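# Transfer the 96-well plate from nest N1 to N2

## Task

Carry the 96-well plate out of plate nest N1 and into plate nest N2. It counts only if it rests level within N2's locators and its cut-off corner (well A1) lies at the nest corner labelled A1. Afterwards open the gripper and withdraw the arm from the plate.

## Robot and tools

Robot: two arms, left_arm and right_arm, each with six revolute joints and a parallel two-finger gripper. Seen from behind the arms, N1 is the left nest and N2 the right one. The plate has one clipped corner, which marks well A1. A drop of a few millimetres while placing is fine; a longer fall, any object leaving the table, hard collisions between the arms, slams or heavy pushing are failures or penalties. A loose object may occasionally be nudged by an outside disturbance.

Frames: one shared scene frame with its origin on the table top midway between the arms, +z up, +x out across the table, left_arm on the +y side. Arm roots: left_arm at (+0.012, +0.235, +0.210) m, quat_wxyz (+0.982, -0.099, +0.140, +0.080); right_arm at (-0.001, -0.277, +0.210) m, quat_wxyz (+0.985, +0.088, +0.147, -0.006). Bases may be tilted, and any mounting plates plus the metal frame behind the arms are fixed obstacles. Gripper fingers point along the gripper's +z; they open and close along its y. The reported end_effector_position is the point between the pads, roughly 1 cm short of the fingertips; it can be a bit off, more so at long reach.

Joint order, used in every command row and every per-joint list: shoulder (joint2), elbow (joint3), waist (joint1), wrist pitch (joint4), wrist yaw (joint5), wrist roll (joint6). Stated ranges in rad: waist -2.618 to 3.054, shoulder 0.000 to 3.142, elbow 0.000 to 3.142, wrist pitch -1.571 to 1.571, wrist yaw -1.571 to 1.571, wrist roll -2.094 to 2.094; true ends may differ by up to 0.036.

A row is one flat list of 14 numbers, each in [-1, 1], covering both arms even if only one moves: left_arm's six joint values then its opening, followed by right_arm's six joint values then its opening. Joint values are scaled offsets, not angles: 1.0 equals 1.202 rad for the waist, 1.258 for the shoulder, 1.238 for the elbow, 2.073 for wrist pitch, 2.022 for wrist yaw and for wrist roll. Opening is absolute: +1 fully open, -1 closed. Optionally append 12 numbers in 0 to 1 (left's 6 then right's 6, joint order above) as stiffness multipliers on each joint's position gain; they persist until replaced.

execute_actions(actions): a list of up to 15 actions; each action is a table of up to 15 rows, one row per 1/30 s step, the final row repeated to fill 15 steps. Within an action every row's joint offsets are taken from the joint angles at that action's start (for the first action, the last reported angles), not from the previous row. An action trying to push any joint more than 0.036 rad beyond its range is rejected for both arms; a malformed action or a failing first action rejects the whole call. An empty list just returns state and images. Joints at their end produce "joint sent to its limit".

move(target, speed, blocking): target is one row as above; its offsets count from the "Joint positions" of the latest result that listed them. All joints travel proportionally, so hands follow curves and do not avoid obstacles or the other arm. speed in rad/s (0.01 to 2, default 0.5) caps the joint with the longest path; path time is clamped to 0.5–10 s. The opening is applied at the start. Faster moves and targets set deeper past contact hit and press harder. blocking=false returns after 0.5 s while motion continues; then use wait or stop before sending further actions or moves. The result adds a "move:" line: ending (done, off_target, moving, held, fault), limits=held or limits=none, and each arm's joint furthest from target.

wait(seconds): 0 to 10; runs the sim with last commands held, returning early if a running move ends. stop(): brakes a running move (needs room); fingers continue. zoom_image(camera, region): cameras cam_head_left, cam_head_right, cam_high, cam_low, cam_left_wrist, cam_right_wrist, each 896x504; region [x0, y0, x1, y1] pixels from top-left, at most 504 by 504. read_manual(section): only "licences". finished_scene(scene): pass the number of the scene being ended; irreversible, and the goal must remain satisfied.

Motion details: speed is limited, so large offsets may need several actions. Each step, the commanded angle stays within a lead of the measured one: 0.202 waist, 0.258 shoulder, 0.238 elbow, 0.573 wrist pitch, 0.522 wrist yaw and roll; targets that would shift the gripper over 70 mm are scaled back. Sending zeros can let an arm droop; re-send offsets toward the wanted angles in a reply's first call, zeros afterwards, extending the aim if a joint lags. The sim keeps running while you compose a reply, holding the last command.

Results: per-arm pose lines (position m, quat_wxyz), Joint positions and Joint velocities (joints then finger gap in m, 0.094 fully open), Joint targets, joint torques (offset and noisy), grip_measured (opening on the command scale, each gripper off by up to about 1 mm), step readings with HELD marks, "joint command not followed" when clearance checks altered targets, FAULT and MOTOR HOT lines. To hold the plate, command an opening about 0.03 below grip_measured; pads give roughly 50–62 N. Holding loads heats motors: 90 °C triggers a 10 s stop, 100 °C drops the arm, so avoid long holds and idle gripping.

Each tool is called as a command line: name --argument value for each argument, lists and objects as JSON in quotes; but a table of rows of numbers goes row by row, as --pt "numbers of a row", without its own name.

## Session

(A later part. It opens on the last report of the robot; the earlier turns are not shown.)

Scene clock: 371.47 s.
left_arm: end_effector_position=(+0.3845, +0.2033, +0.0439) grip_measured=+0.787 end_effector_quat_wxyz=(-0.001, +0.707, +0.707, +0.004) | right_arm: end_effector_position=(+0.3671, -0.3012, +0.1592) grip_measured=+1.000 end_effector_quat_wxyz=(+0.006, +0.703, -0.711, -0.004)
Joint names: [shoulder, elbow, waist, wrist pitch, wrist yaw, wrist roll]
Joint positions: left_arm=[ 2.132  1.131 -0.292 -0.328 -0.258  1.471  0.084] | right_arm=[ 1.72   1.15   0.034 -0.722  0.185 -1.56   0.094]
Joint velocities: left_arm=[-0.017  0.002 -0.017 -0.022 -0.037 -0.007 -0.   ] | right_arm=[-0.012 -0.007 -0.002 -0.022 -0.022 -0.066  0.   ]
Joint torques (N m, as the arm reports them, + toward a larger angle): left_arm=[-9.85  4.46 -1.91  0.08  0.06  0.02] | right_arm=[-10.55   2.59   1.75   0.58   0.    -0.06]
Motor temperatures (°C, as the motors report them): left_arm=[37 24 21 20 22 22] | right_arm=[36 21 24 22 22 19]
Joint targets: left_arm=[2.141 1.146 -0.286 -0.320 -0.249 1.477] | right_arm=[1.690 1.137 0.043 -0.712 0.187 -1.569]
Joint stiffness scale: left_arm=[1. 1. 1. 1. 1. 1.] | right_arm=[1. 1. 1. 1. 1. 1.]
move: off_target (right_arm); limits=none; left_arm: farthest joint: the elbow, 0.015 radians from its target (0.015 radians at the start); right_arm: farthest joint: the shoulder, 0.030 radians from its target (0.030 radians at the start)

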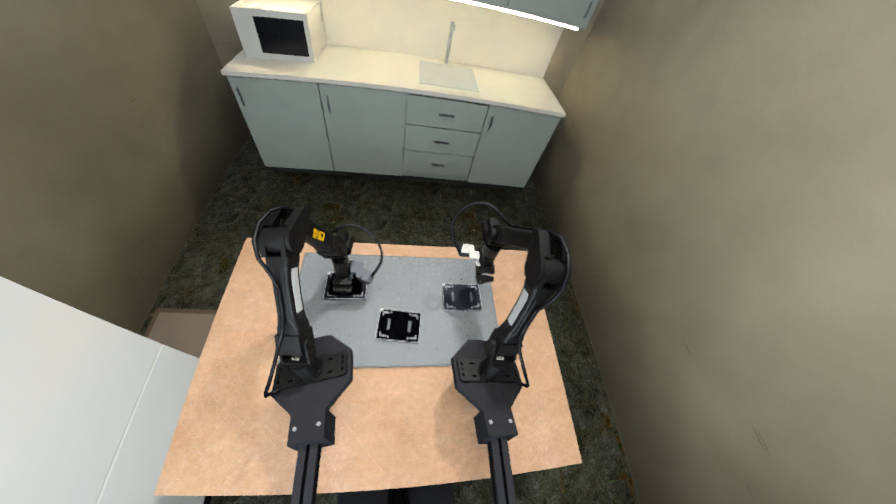

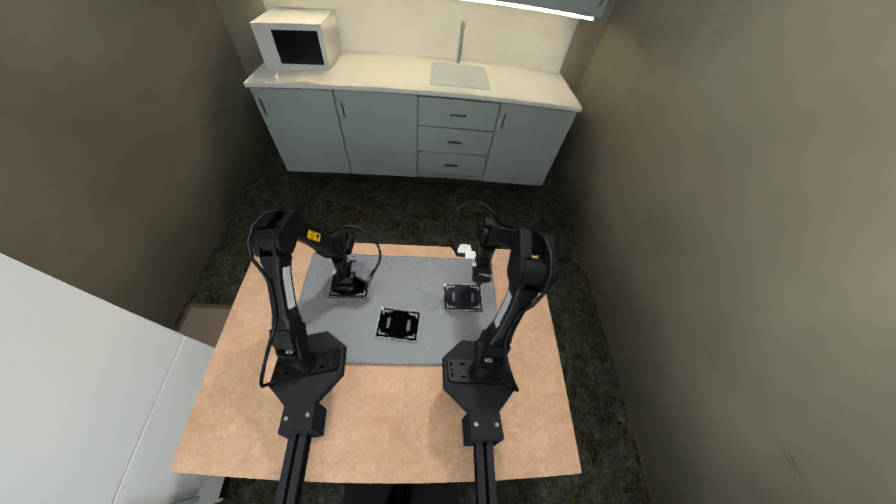

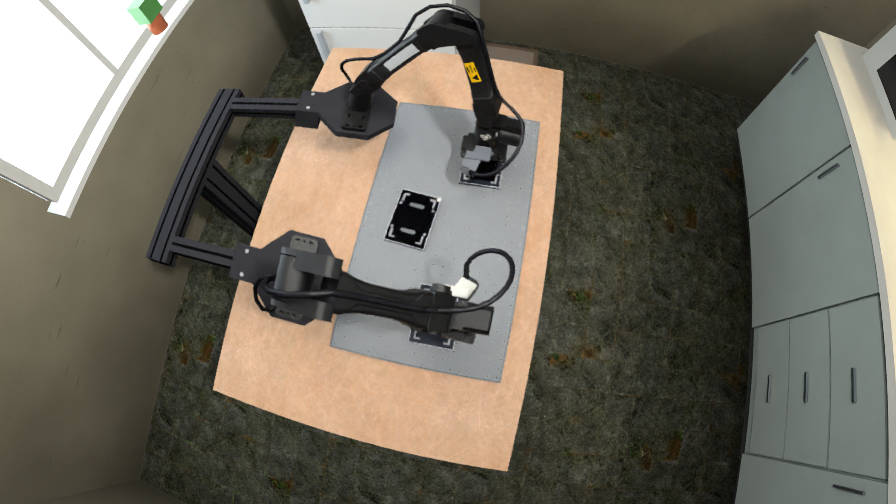

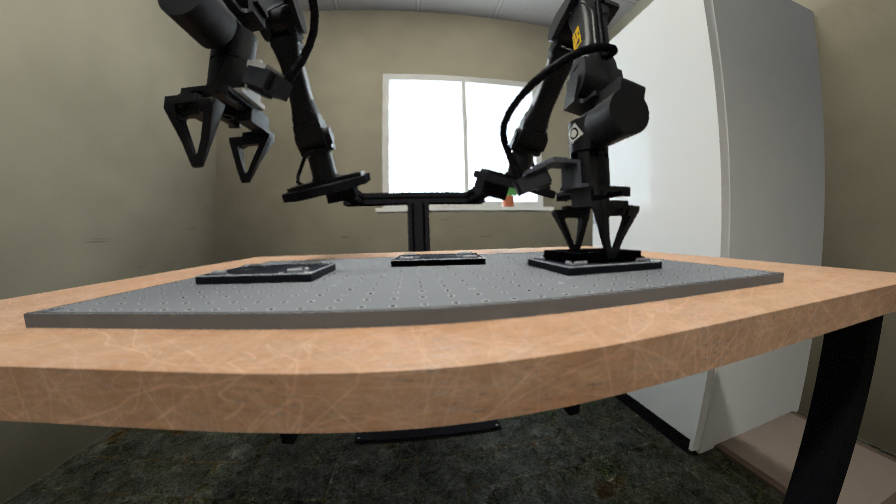

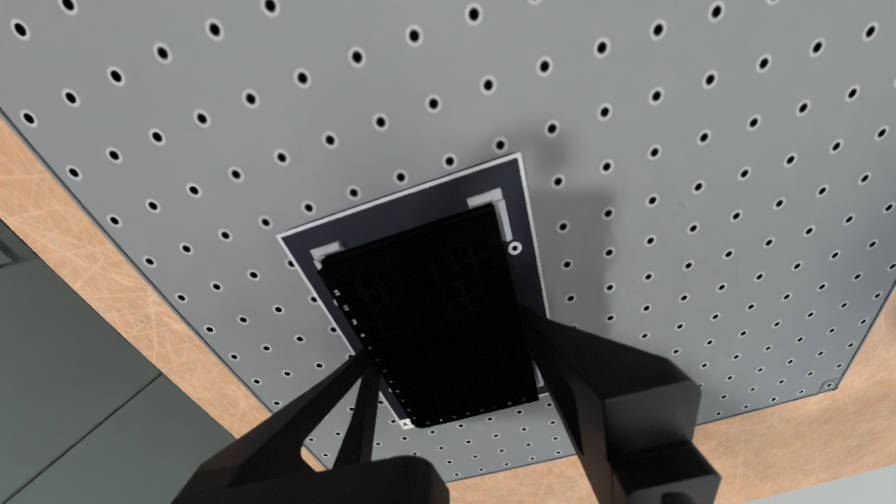

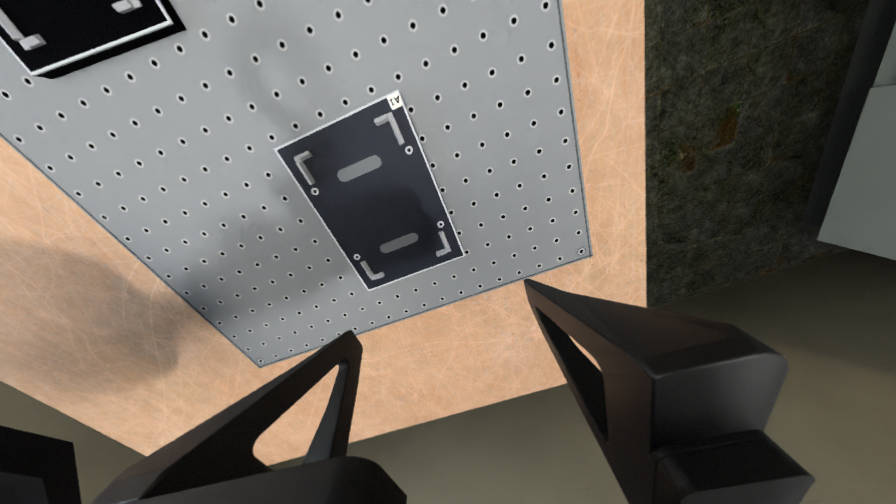

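move --target '[0.007,0.012,0.005,0.004,0.004,0.003,0.70, -0.024,-0.0105,0.007,0.005,0.001,-0.0045,1]' --speed 0.1

Scene clock: 374.93 s.
left_arm: end_effector_position=(+0.3845, +0.2033, +0.0439) grip_measured=+0.735 end_effector_quat_wxyz=(-0.001, +0.707, +0.707, +0.004) | right_arm: end_effector_position=(+0.3671, -0.3013, +0.1592) grip_measured=+1.000 end_effector_quat_wxyz=(+0.006, +0.703, -0.711, -0.003)
Joint names: [shoulder, elbow, waist, wrist pitch, wrist yaw, wrist roll]
Joint positions: left_arm=[ 2.132  1.131 -0.292 -0.328 -0.258  1.471  0.082] | right_arm=[ 1.72   1.15   0.034 -0.722  0.186 -1.56   0.094]
Joint velocities: left_arm=[-0.007  0.007  0.022 -0.022  0.007 -0.095 -0.001] | right_arm=[ 0.002 -0.022 -0.002  0.007 -0.022 -0.007  0.   ]
Joint torques (N m, as the arm reports them, + toward a larger angle): left_arm=[-9.86  4.46 -1.92  0.09  0.06  0.02] | right_arm=[-10.53   2.58   1.74   0.56   0.01  -0.07]
Motor temperatures (°C, as the motors report them): left_arm=[37 24 21 20 22 22] | right_arm=[36 21 24 22 22 19]
Joint targets: left_arm=[2.141 1.146 -0.286 -0.319 -0.249 1.477] | right_arm=[1.690 1.137 0.043 -0.712 0.187 -1.569]
Joint stiffness scale: left_arm=[1. 1. 1. 1. 1. 1.] | right_arm=[1. 1. 1. 1. 1. 1.]
move: off_target (right_arm); limits=none; left_arm: farthest joint: the elbow, 0.015 radians from its target (0.015 radians at the start); right_arm: farthest joint: the shoulder, 0.030 radians from its target (0.030 radians at the start)

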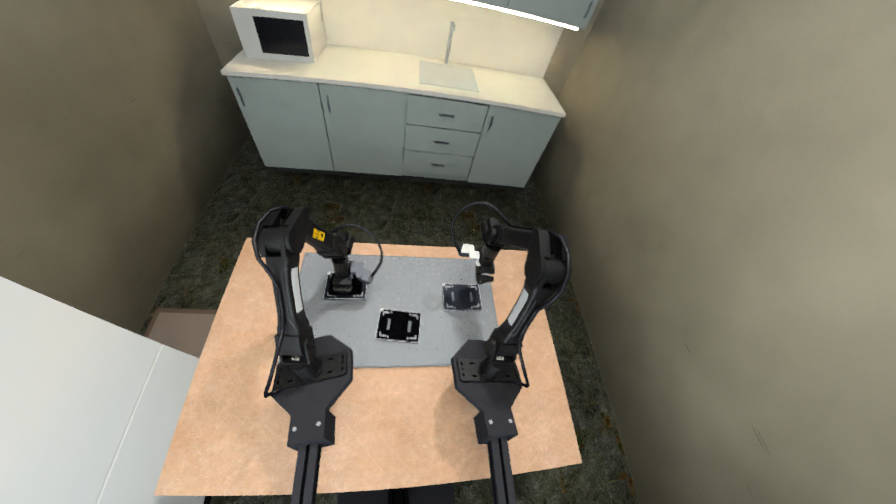

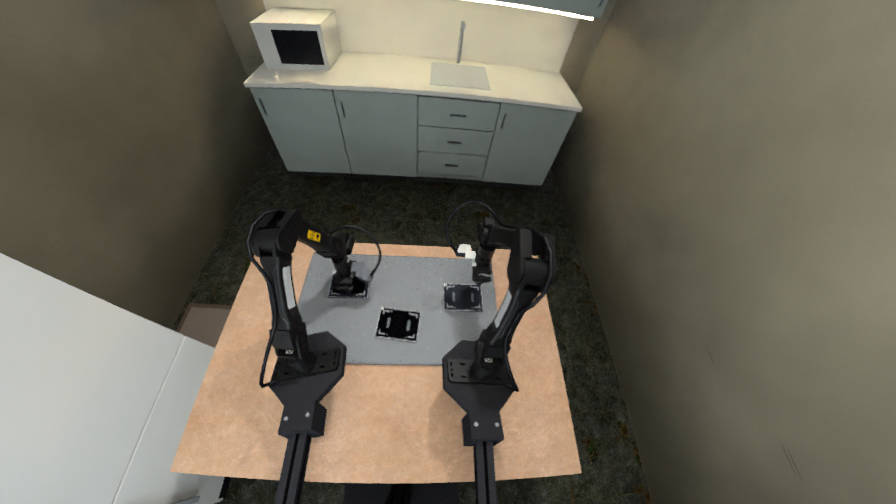

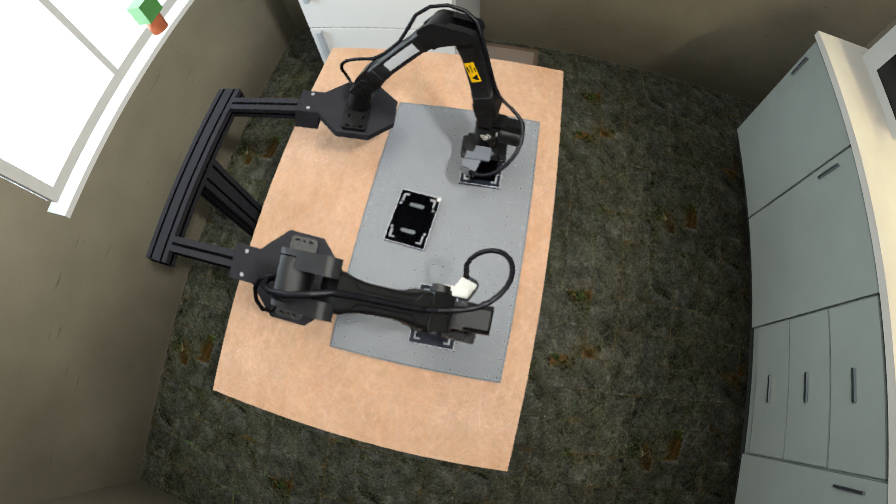

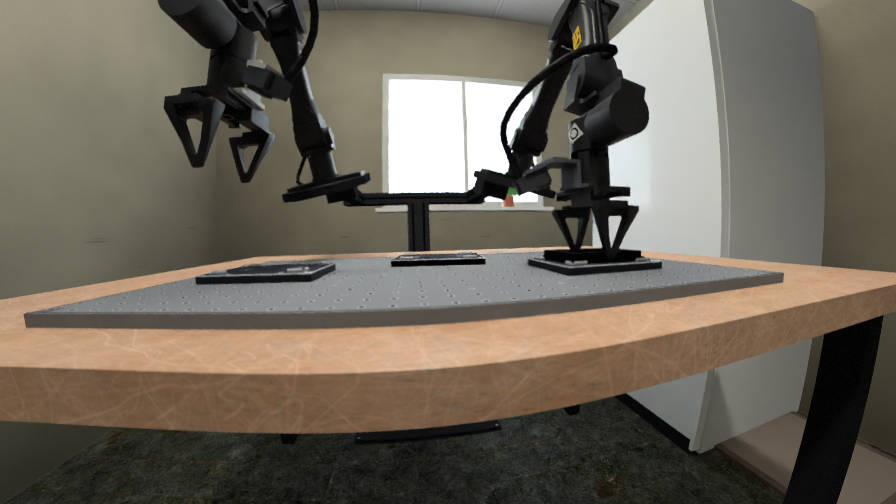

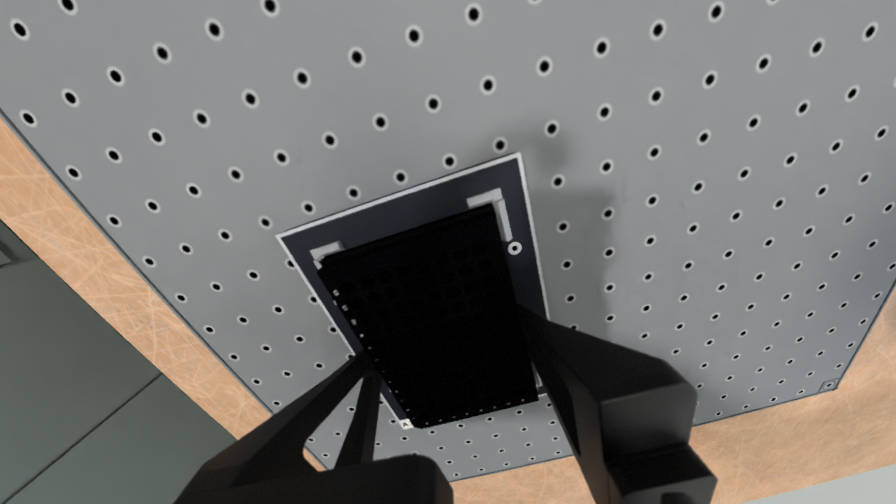

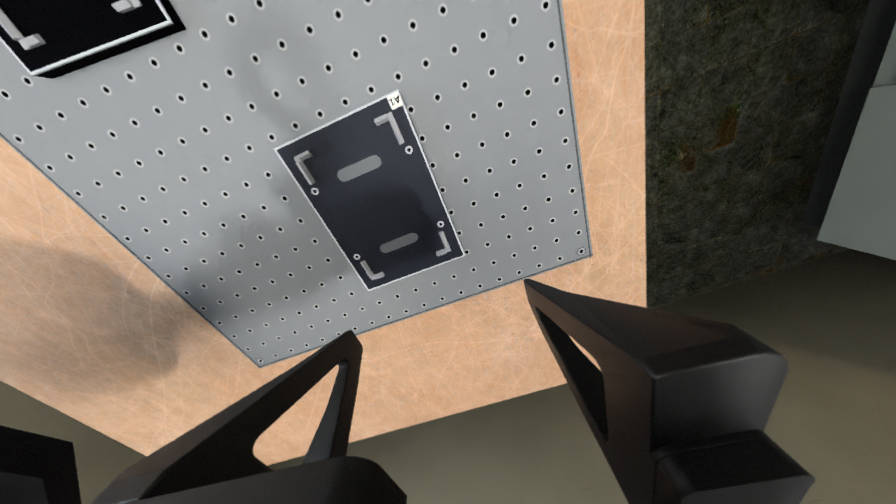

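wait --seconds 0.5

Scene clock: 380.20 s.
left_arm: end_effector_position=(+0.3845, +0.2033, +0.0439) grip_measured=+0.735 end_effector_quat_wxyz=(-0.001, +0.707, +0.707, +0.004) | right_arm: end_effector_position=(+0.3671, -0.3013, +0.1592) grip_measured=+1.000 end_effector_quat_wxyz=(+0.006, +0.703, -0.711, -0.003)
Joint names: [shoulder, elbow, waist, wrist pitch, wrist yaw, wrist roll]
Joint positions: left_arm=[ 2.132  1.131 -0.292 -0.328 -0.258  1.471  0.082] | right_arm=[ 1.72   1.15   0.034 -0.722  0.186 -1.561  0.094]
Joint velocities: left_arm=[-0.017 -0.007 -0.002 -0.022 -0.051  0.037 -0.   ] | right_arm=[-0.012 -0.022 -0.007  0.022  0.022 -0.007  0.   ]
Joint torques (N m, as the arm reports them, + toward a larger angle): left_arm=[-9.84  4.45 -1.92  0.08  0.06  0.01] | right_arm=[-10.54   2.58   1.75   0.57   0.02  -0.05]
Motor temperatures (°C, as the motors report them): left_arm=[37 24 21 20 22 22] | right_arm=[36 21 24 22 22 19]
Joint targets: left_arm=[2.141 1.146 -0.286 -0.319 -0.249 1.477] | right_arm=[1.690 1.137 0.043 -0.712 0.187 -1.570]
Joint stiffness scale: left_arm=[1. 1. 1. 1. 1. 1.] | right_arm=[1. 1. 1. 1. 1. 1.]
wait: 0.50 s; at rest from the start

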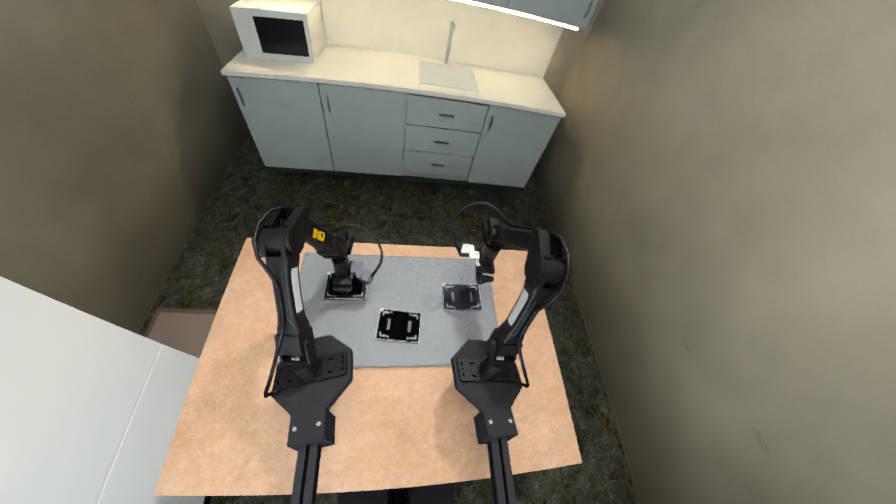

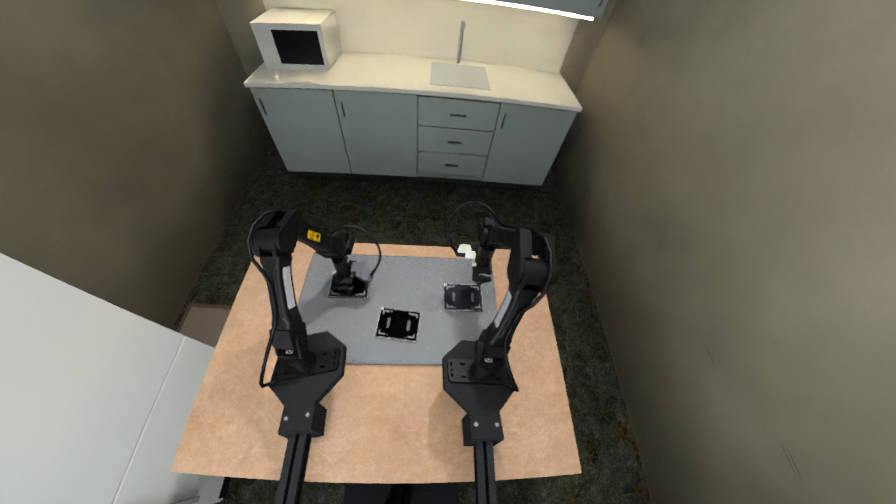

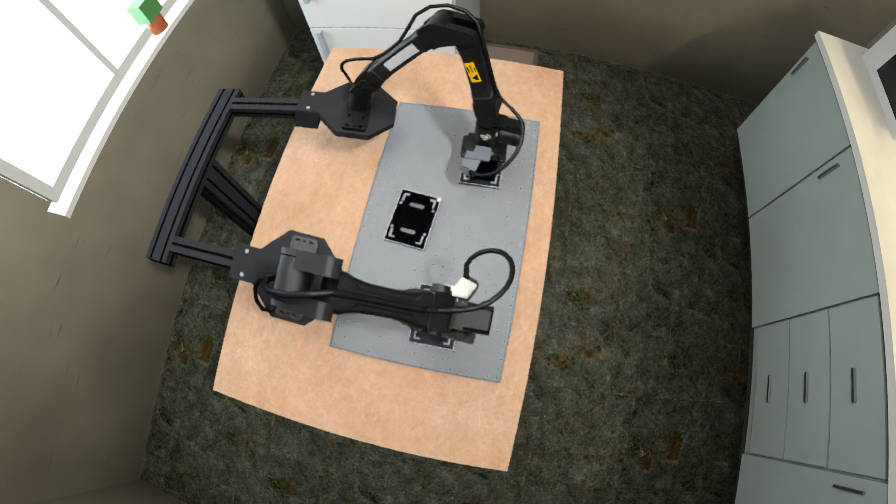

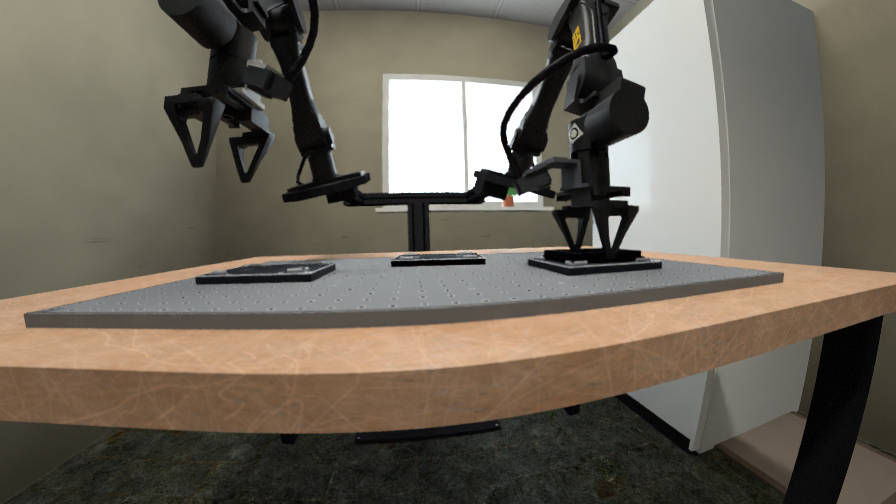

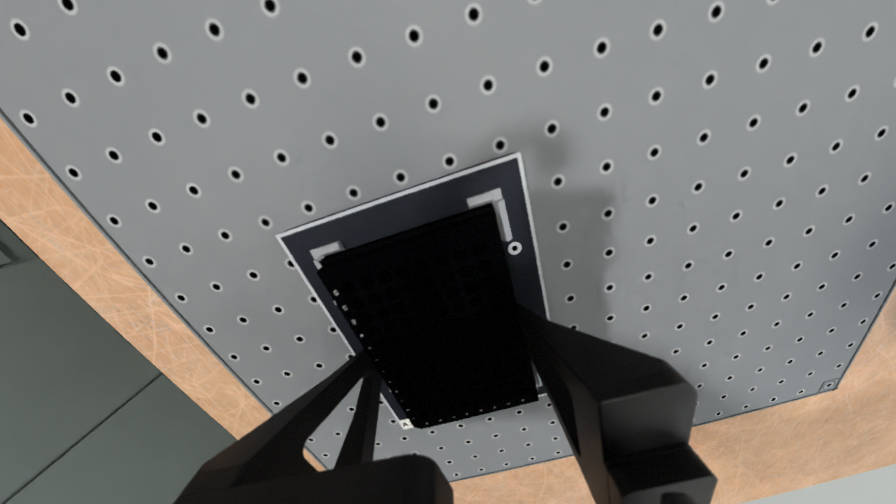

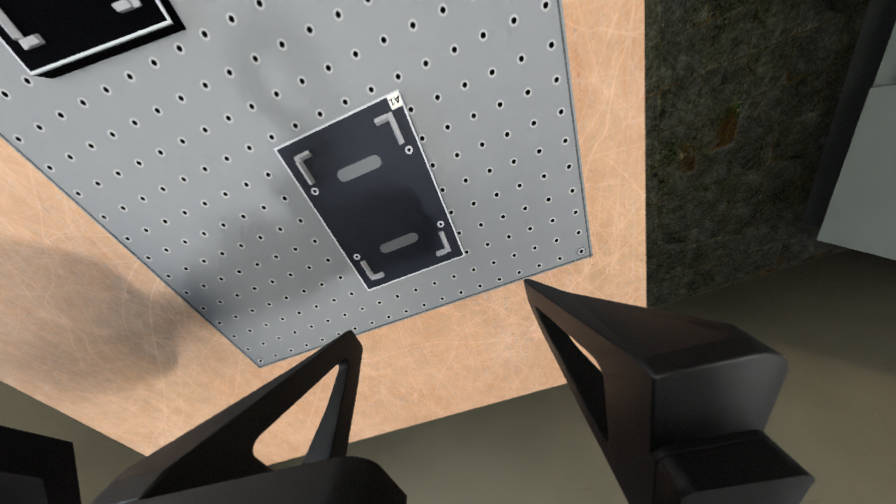

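zoom_image --camera "cam_right_wrist" --region '[240, 40, 620, 380]'

zoom_image --camera "cam_left_wrist" --region '[60, 100, 460, 500]'

Region (240, 40, 620, 380) of cam_right_wrist's 896x504 image, scaled by 1.326, with more detail than that image has; it fills the top 451 rows of this view, and the rest is white.

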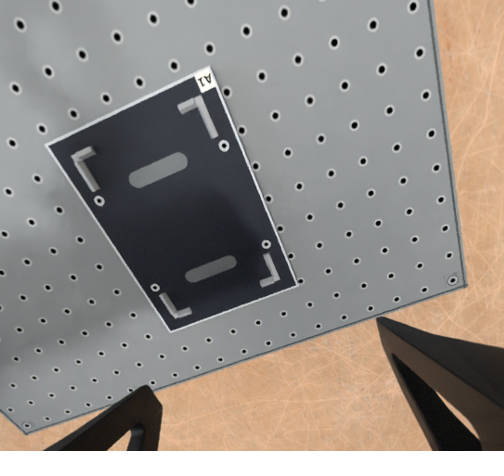

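Region (60, 100, 460, 500) of cam_left_wrist's 896x504 image, scaled by 1.260, with more detail than that image has.

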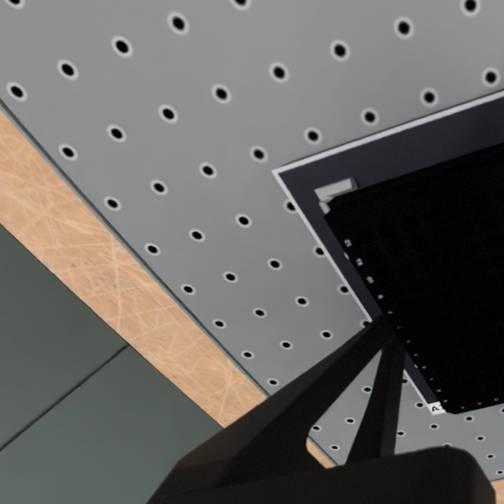

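move --target '[-0.1057,0.012,-0.0266,-0.056,0.004,-0.0158,0.70, -0.06,-0.0105,-0.444,0.005,0.001,-0.0045,1]' --speed 0.25

Scene clock: 457.67 s.
left_arm: end_effector_position=(+0.3891, +0.2060, +0.0791) grip_measured=+0.735 end_effector_quat_wxyz=(+0.006, +0.701, +0.713, +0.007) | right_arm: end_effector_position=(+0.3096, -0.4850, +0.1590) grip_measured=+1.000 end_effector_quat_wxyz=(-0.079, -0.502, +0.860, -0.036)
Joint names: [shoulder, elbow, waist, wrist pitch, wrist yaw, wrist roll]
Joint positions: left_arm=[ 2.025  1.131 -0.307 -0.424 -0.258  1.445  0.082] | right_arm=[ 1.676  1.15  -0.493 -0.721  0.187 -1.561  0.094]
Joint velocities: left_arm=[-0.017 -0.012  0.002 -0.037  0.051 -0.022 -0.   ] | right_arm=[ 0.007  0.002 -0.002  0.007  0.007 -0.066  0.   ]
Joint torques (N m, as the arm reports them, + toward a larger angle): left_arm=[-12.37   4.94  -3.77  -0.15   0.06  -0.09] | right_arm=[-10.79   2.62  -0.45   0.55   0.11  -0.07]
Motor temperatures (°C, as the motors report them): left_arm=[38 24 21 21 22 22] | right_arm=[38 21 24 22 22 19]
Joint targets: left_arm=[1.999 1.146 -0.324 -0.444 -0.249 1.439] | right_arm=[1.645 1.137 -0.500 -0.711 0.188 -1.570]
Joint stiffness scale: left_arm=[1. 1. 1. 1. 1. 1.] | right_arm=[1. 1. 1. 1. 1. 1.]
move: off_target (left_arm, right_arm); limits=none; left_arm: farthest joint: the shoulder, 0.026 radians from its target (0.133 radians at the start); right_arm: farthest joint: the shoulder, 0.031 radians from its target (0.076 radians at the start)

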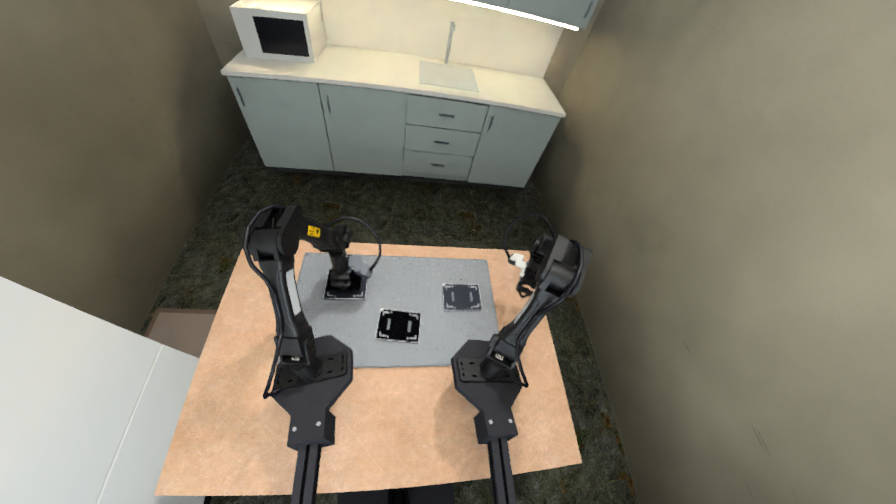

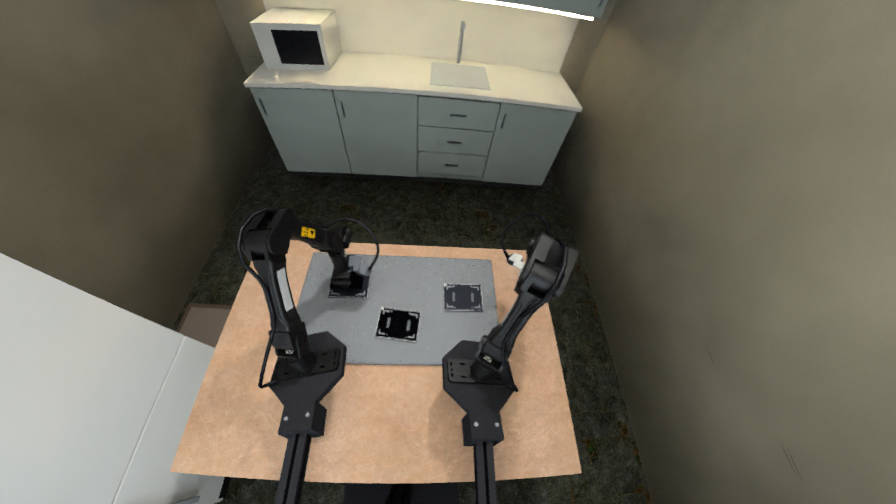

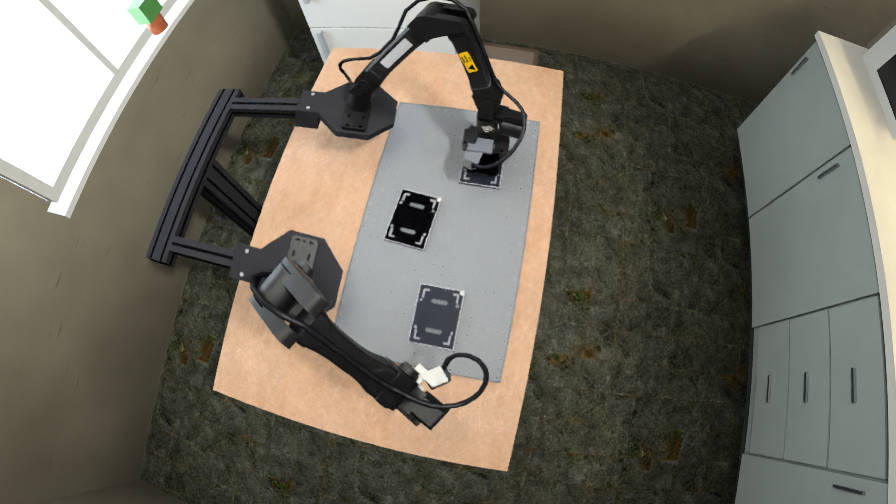

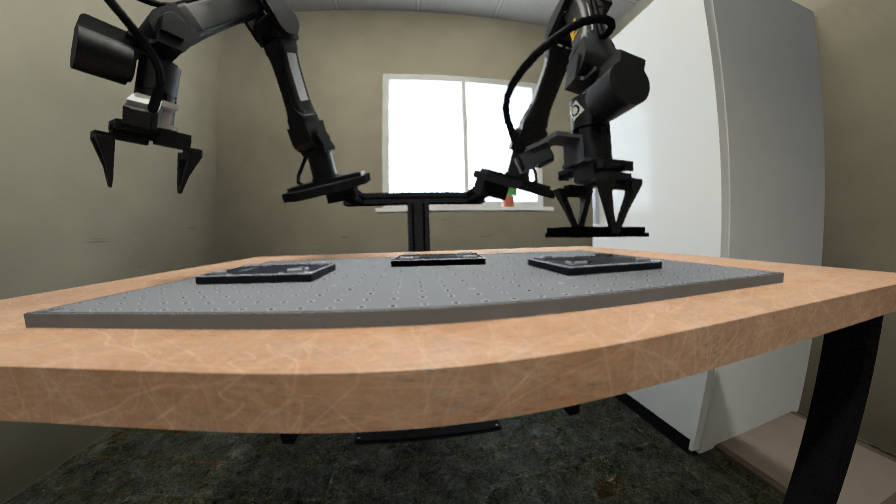

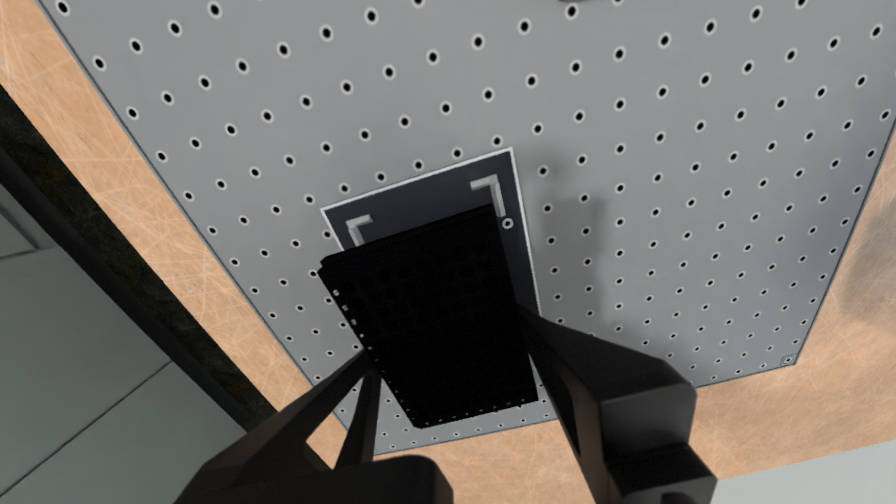

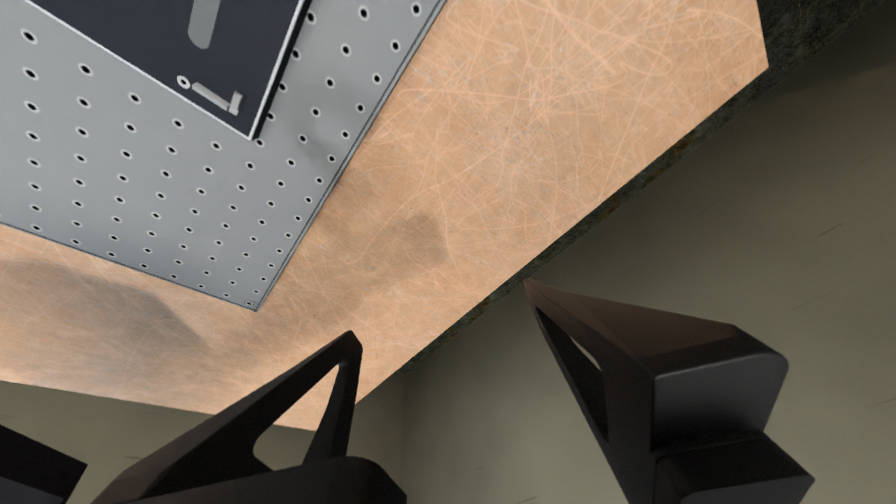

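move --target '[0.4316,0.6066,-0.4193,-0.1838,-0.043,-0.2463,0.70, -0.024,-0.0105,-0.005,0.005,0.001,-0.0045,1]' --speed 0.5

Scene clock: 468.83 s.
left_arm: end_effector_position=(+0.4029, -0.0307, +0.0672) grip_measured=+0.735 end_effector_quat_wxyz=(-0.007, +0.712, +0.702, +0.001) | right_arm: end_effector_position=(+0.3096, -0.4850, +0.1590) grip_measured=+1.000 end_effector_quat_wxyz=(-0.079, -0.502, +0.860, -0.036)
Joint names: [shoulder, elbow, waist, wrist pitch, wrist yaw, wrist roll]
Joint positions: left_arm=[ 2.567  1.853 -0.803 -0.788 -0.338  0.954  0.082] | right_arm=[ 1.676  1.15  -0.493 -0.721  0.187 -1.562  0.094]
Joint velocities: left_arm=[-0.007 -0.022 -0.002 -0.037 -0.037 -0.022 -0.   ] | right_arm=[-0.007 -0.007  0.007  0.007  0.066  0.037  0.   ]
Joint torques (N m, as the arm reports them, + toward a larger angle): left_arm=[-13.54   7.05  -4.9   -0.2   -0.09  -0.07] | right_arm=[-10.7    2.65  -0.43   0.56   0.12  -0.07]
Motor temperatures (°C, as the motors report them): left_arm=[40 25 21 20 22 22] | right_arm=[38 21 24 22 22 19]
Joint targets: left_arm=[2.568 1.882 -0.811 -0.805 -0.345 0.947] | right_arm=[1.646 1.137 -0.499 -0.711 0.189 -1.570]
Joint stiffness scale: left_arm=[1. 1. 1. 1. 1. 1.] | right_arm=[1. 1. 1. 1. 1. 1.]
move: off_target (left_arm, right_arm); limits=none; left_arm: farthest joint: the elbow, 0.029 radians from its target (0.751 radians at the start); right_arm: farthest joint: the shoulder, 0.030 radians from its target (0.030 radians at the start)

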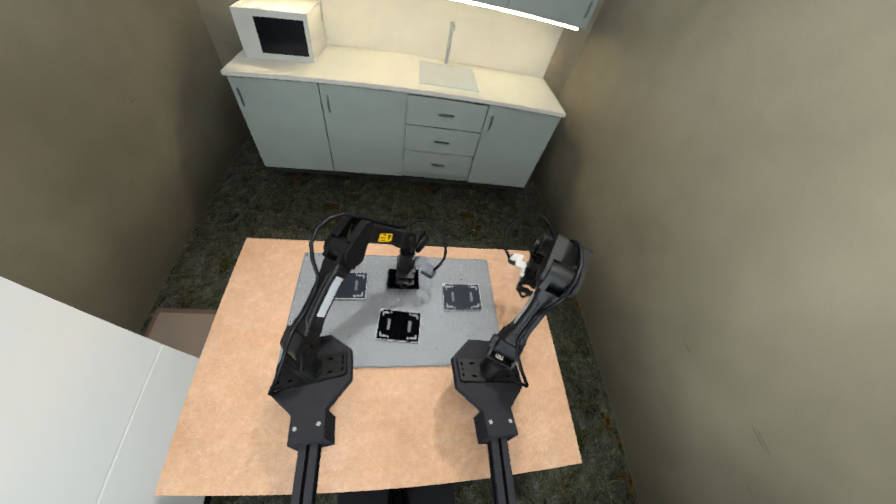

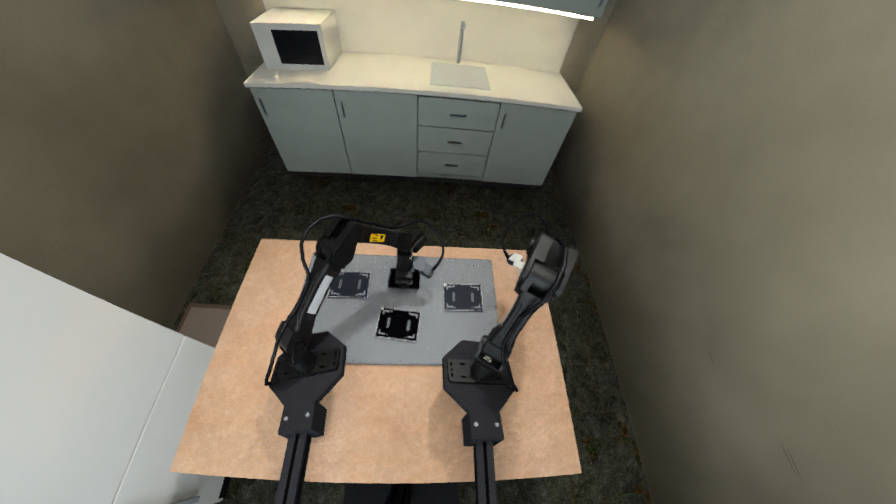

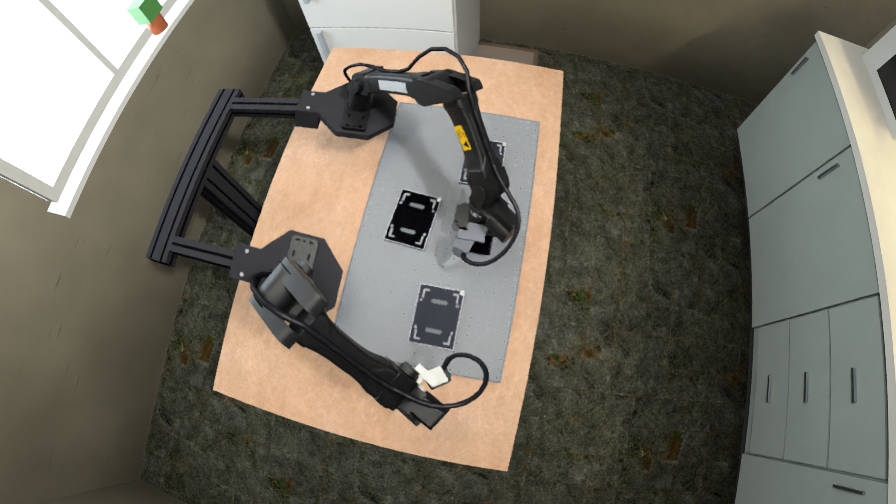

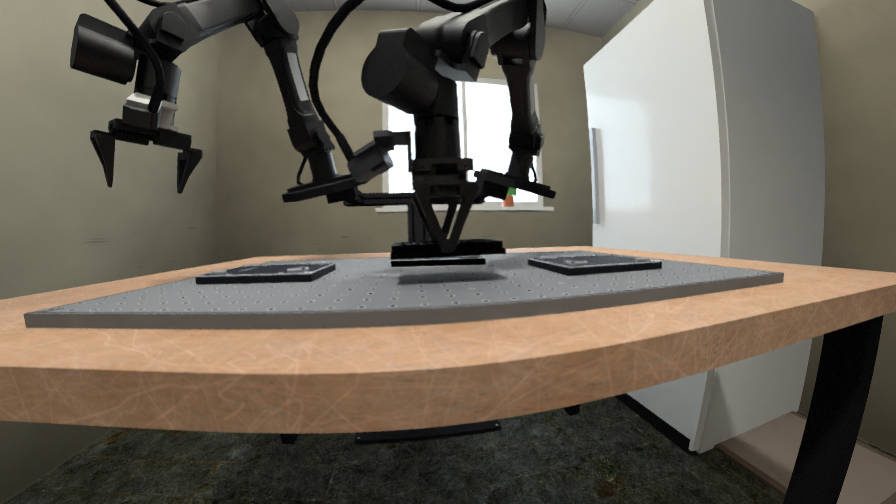

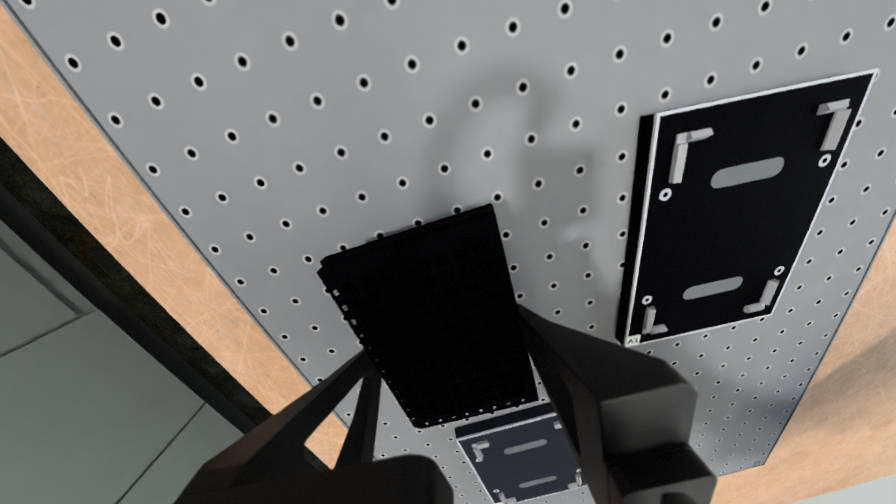

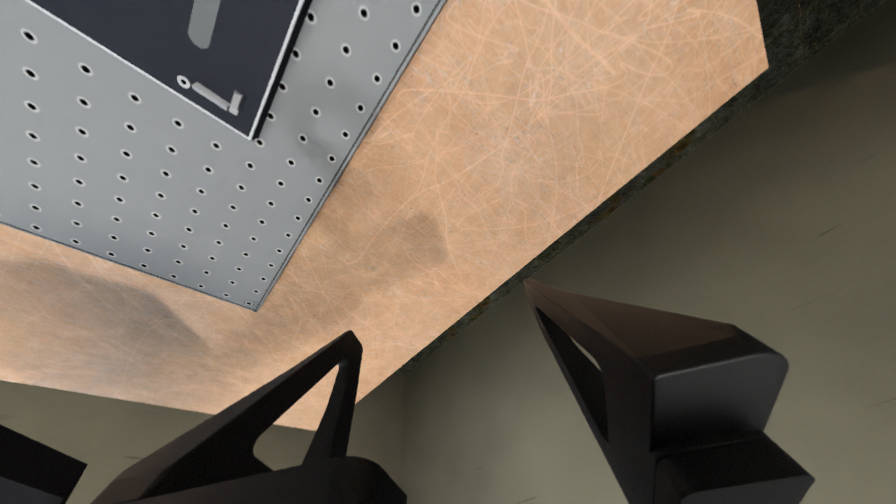

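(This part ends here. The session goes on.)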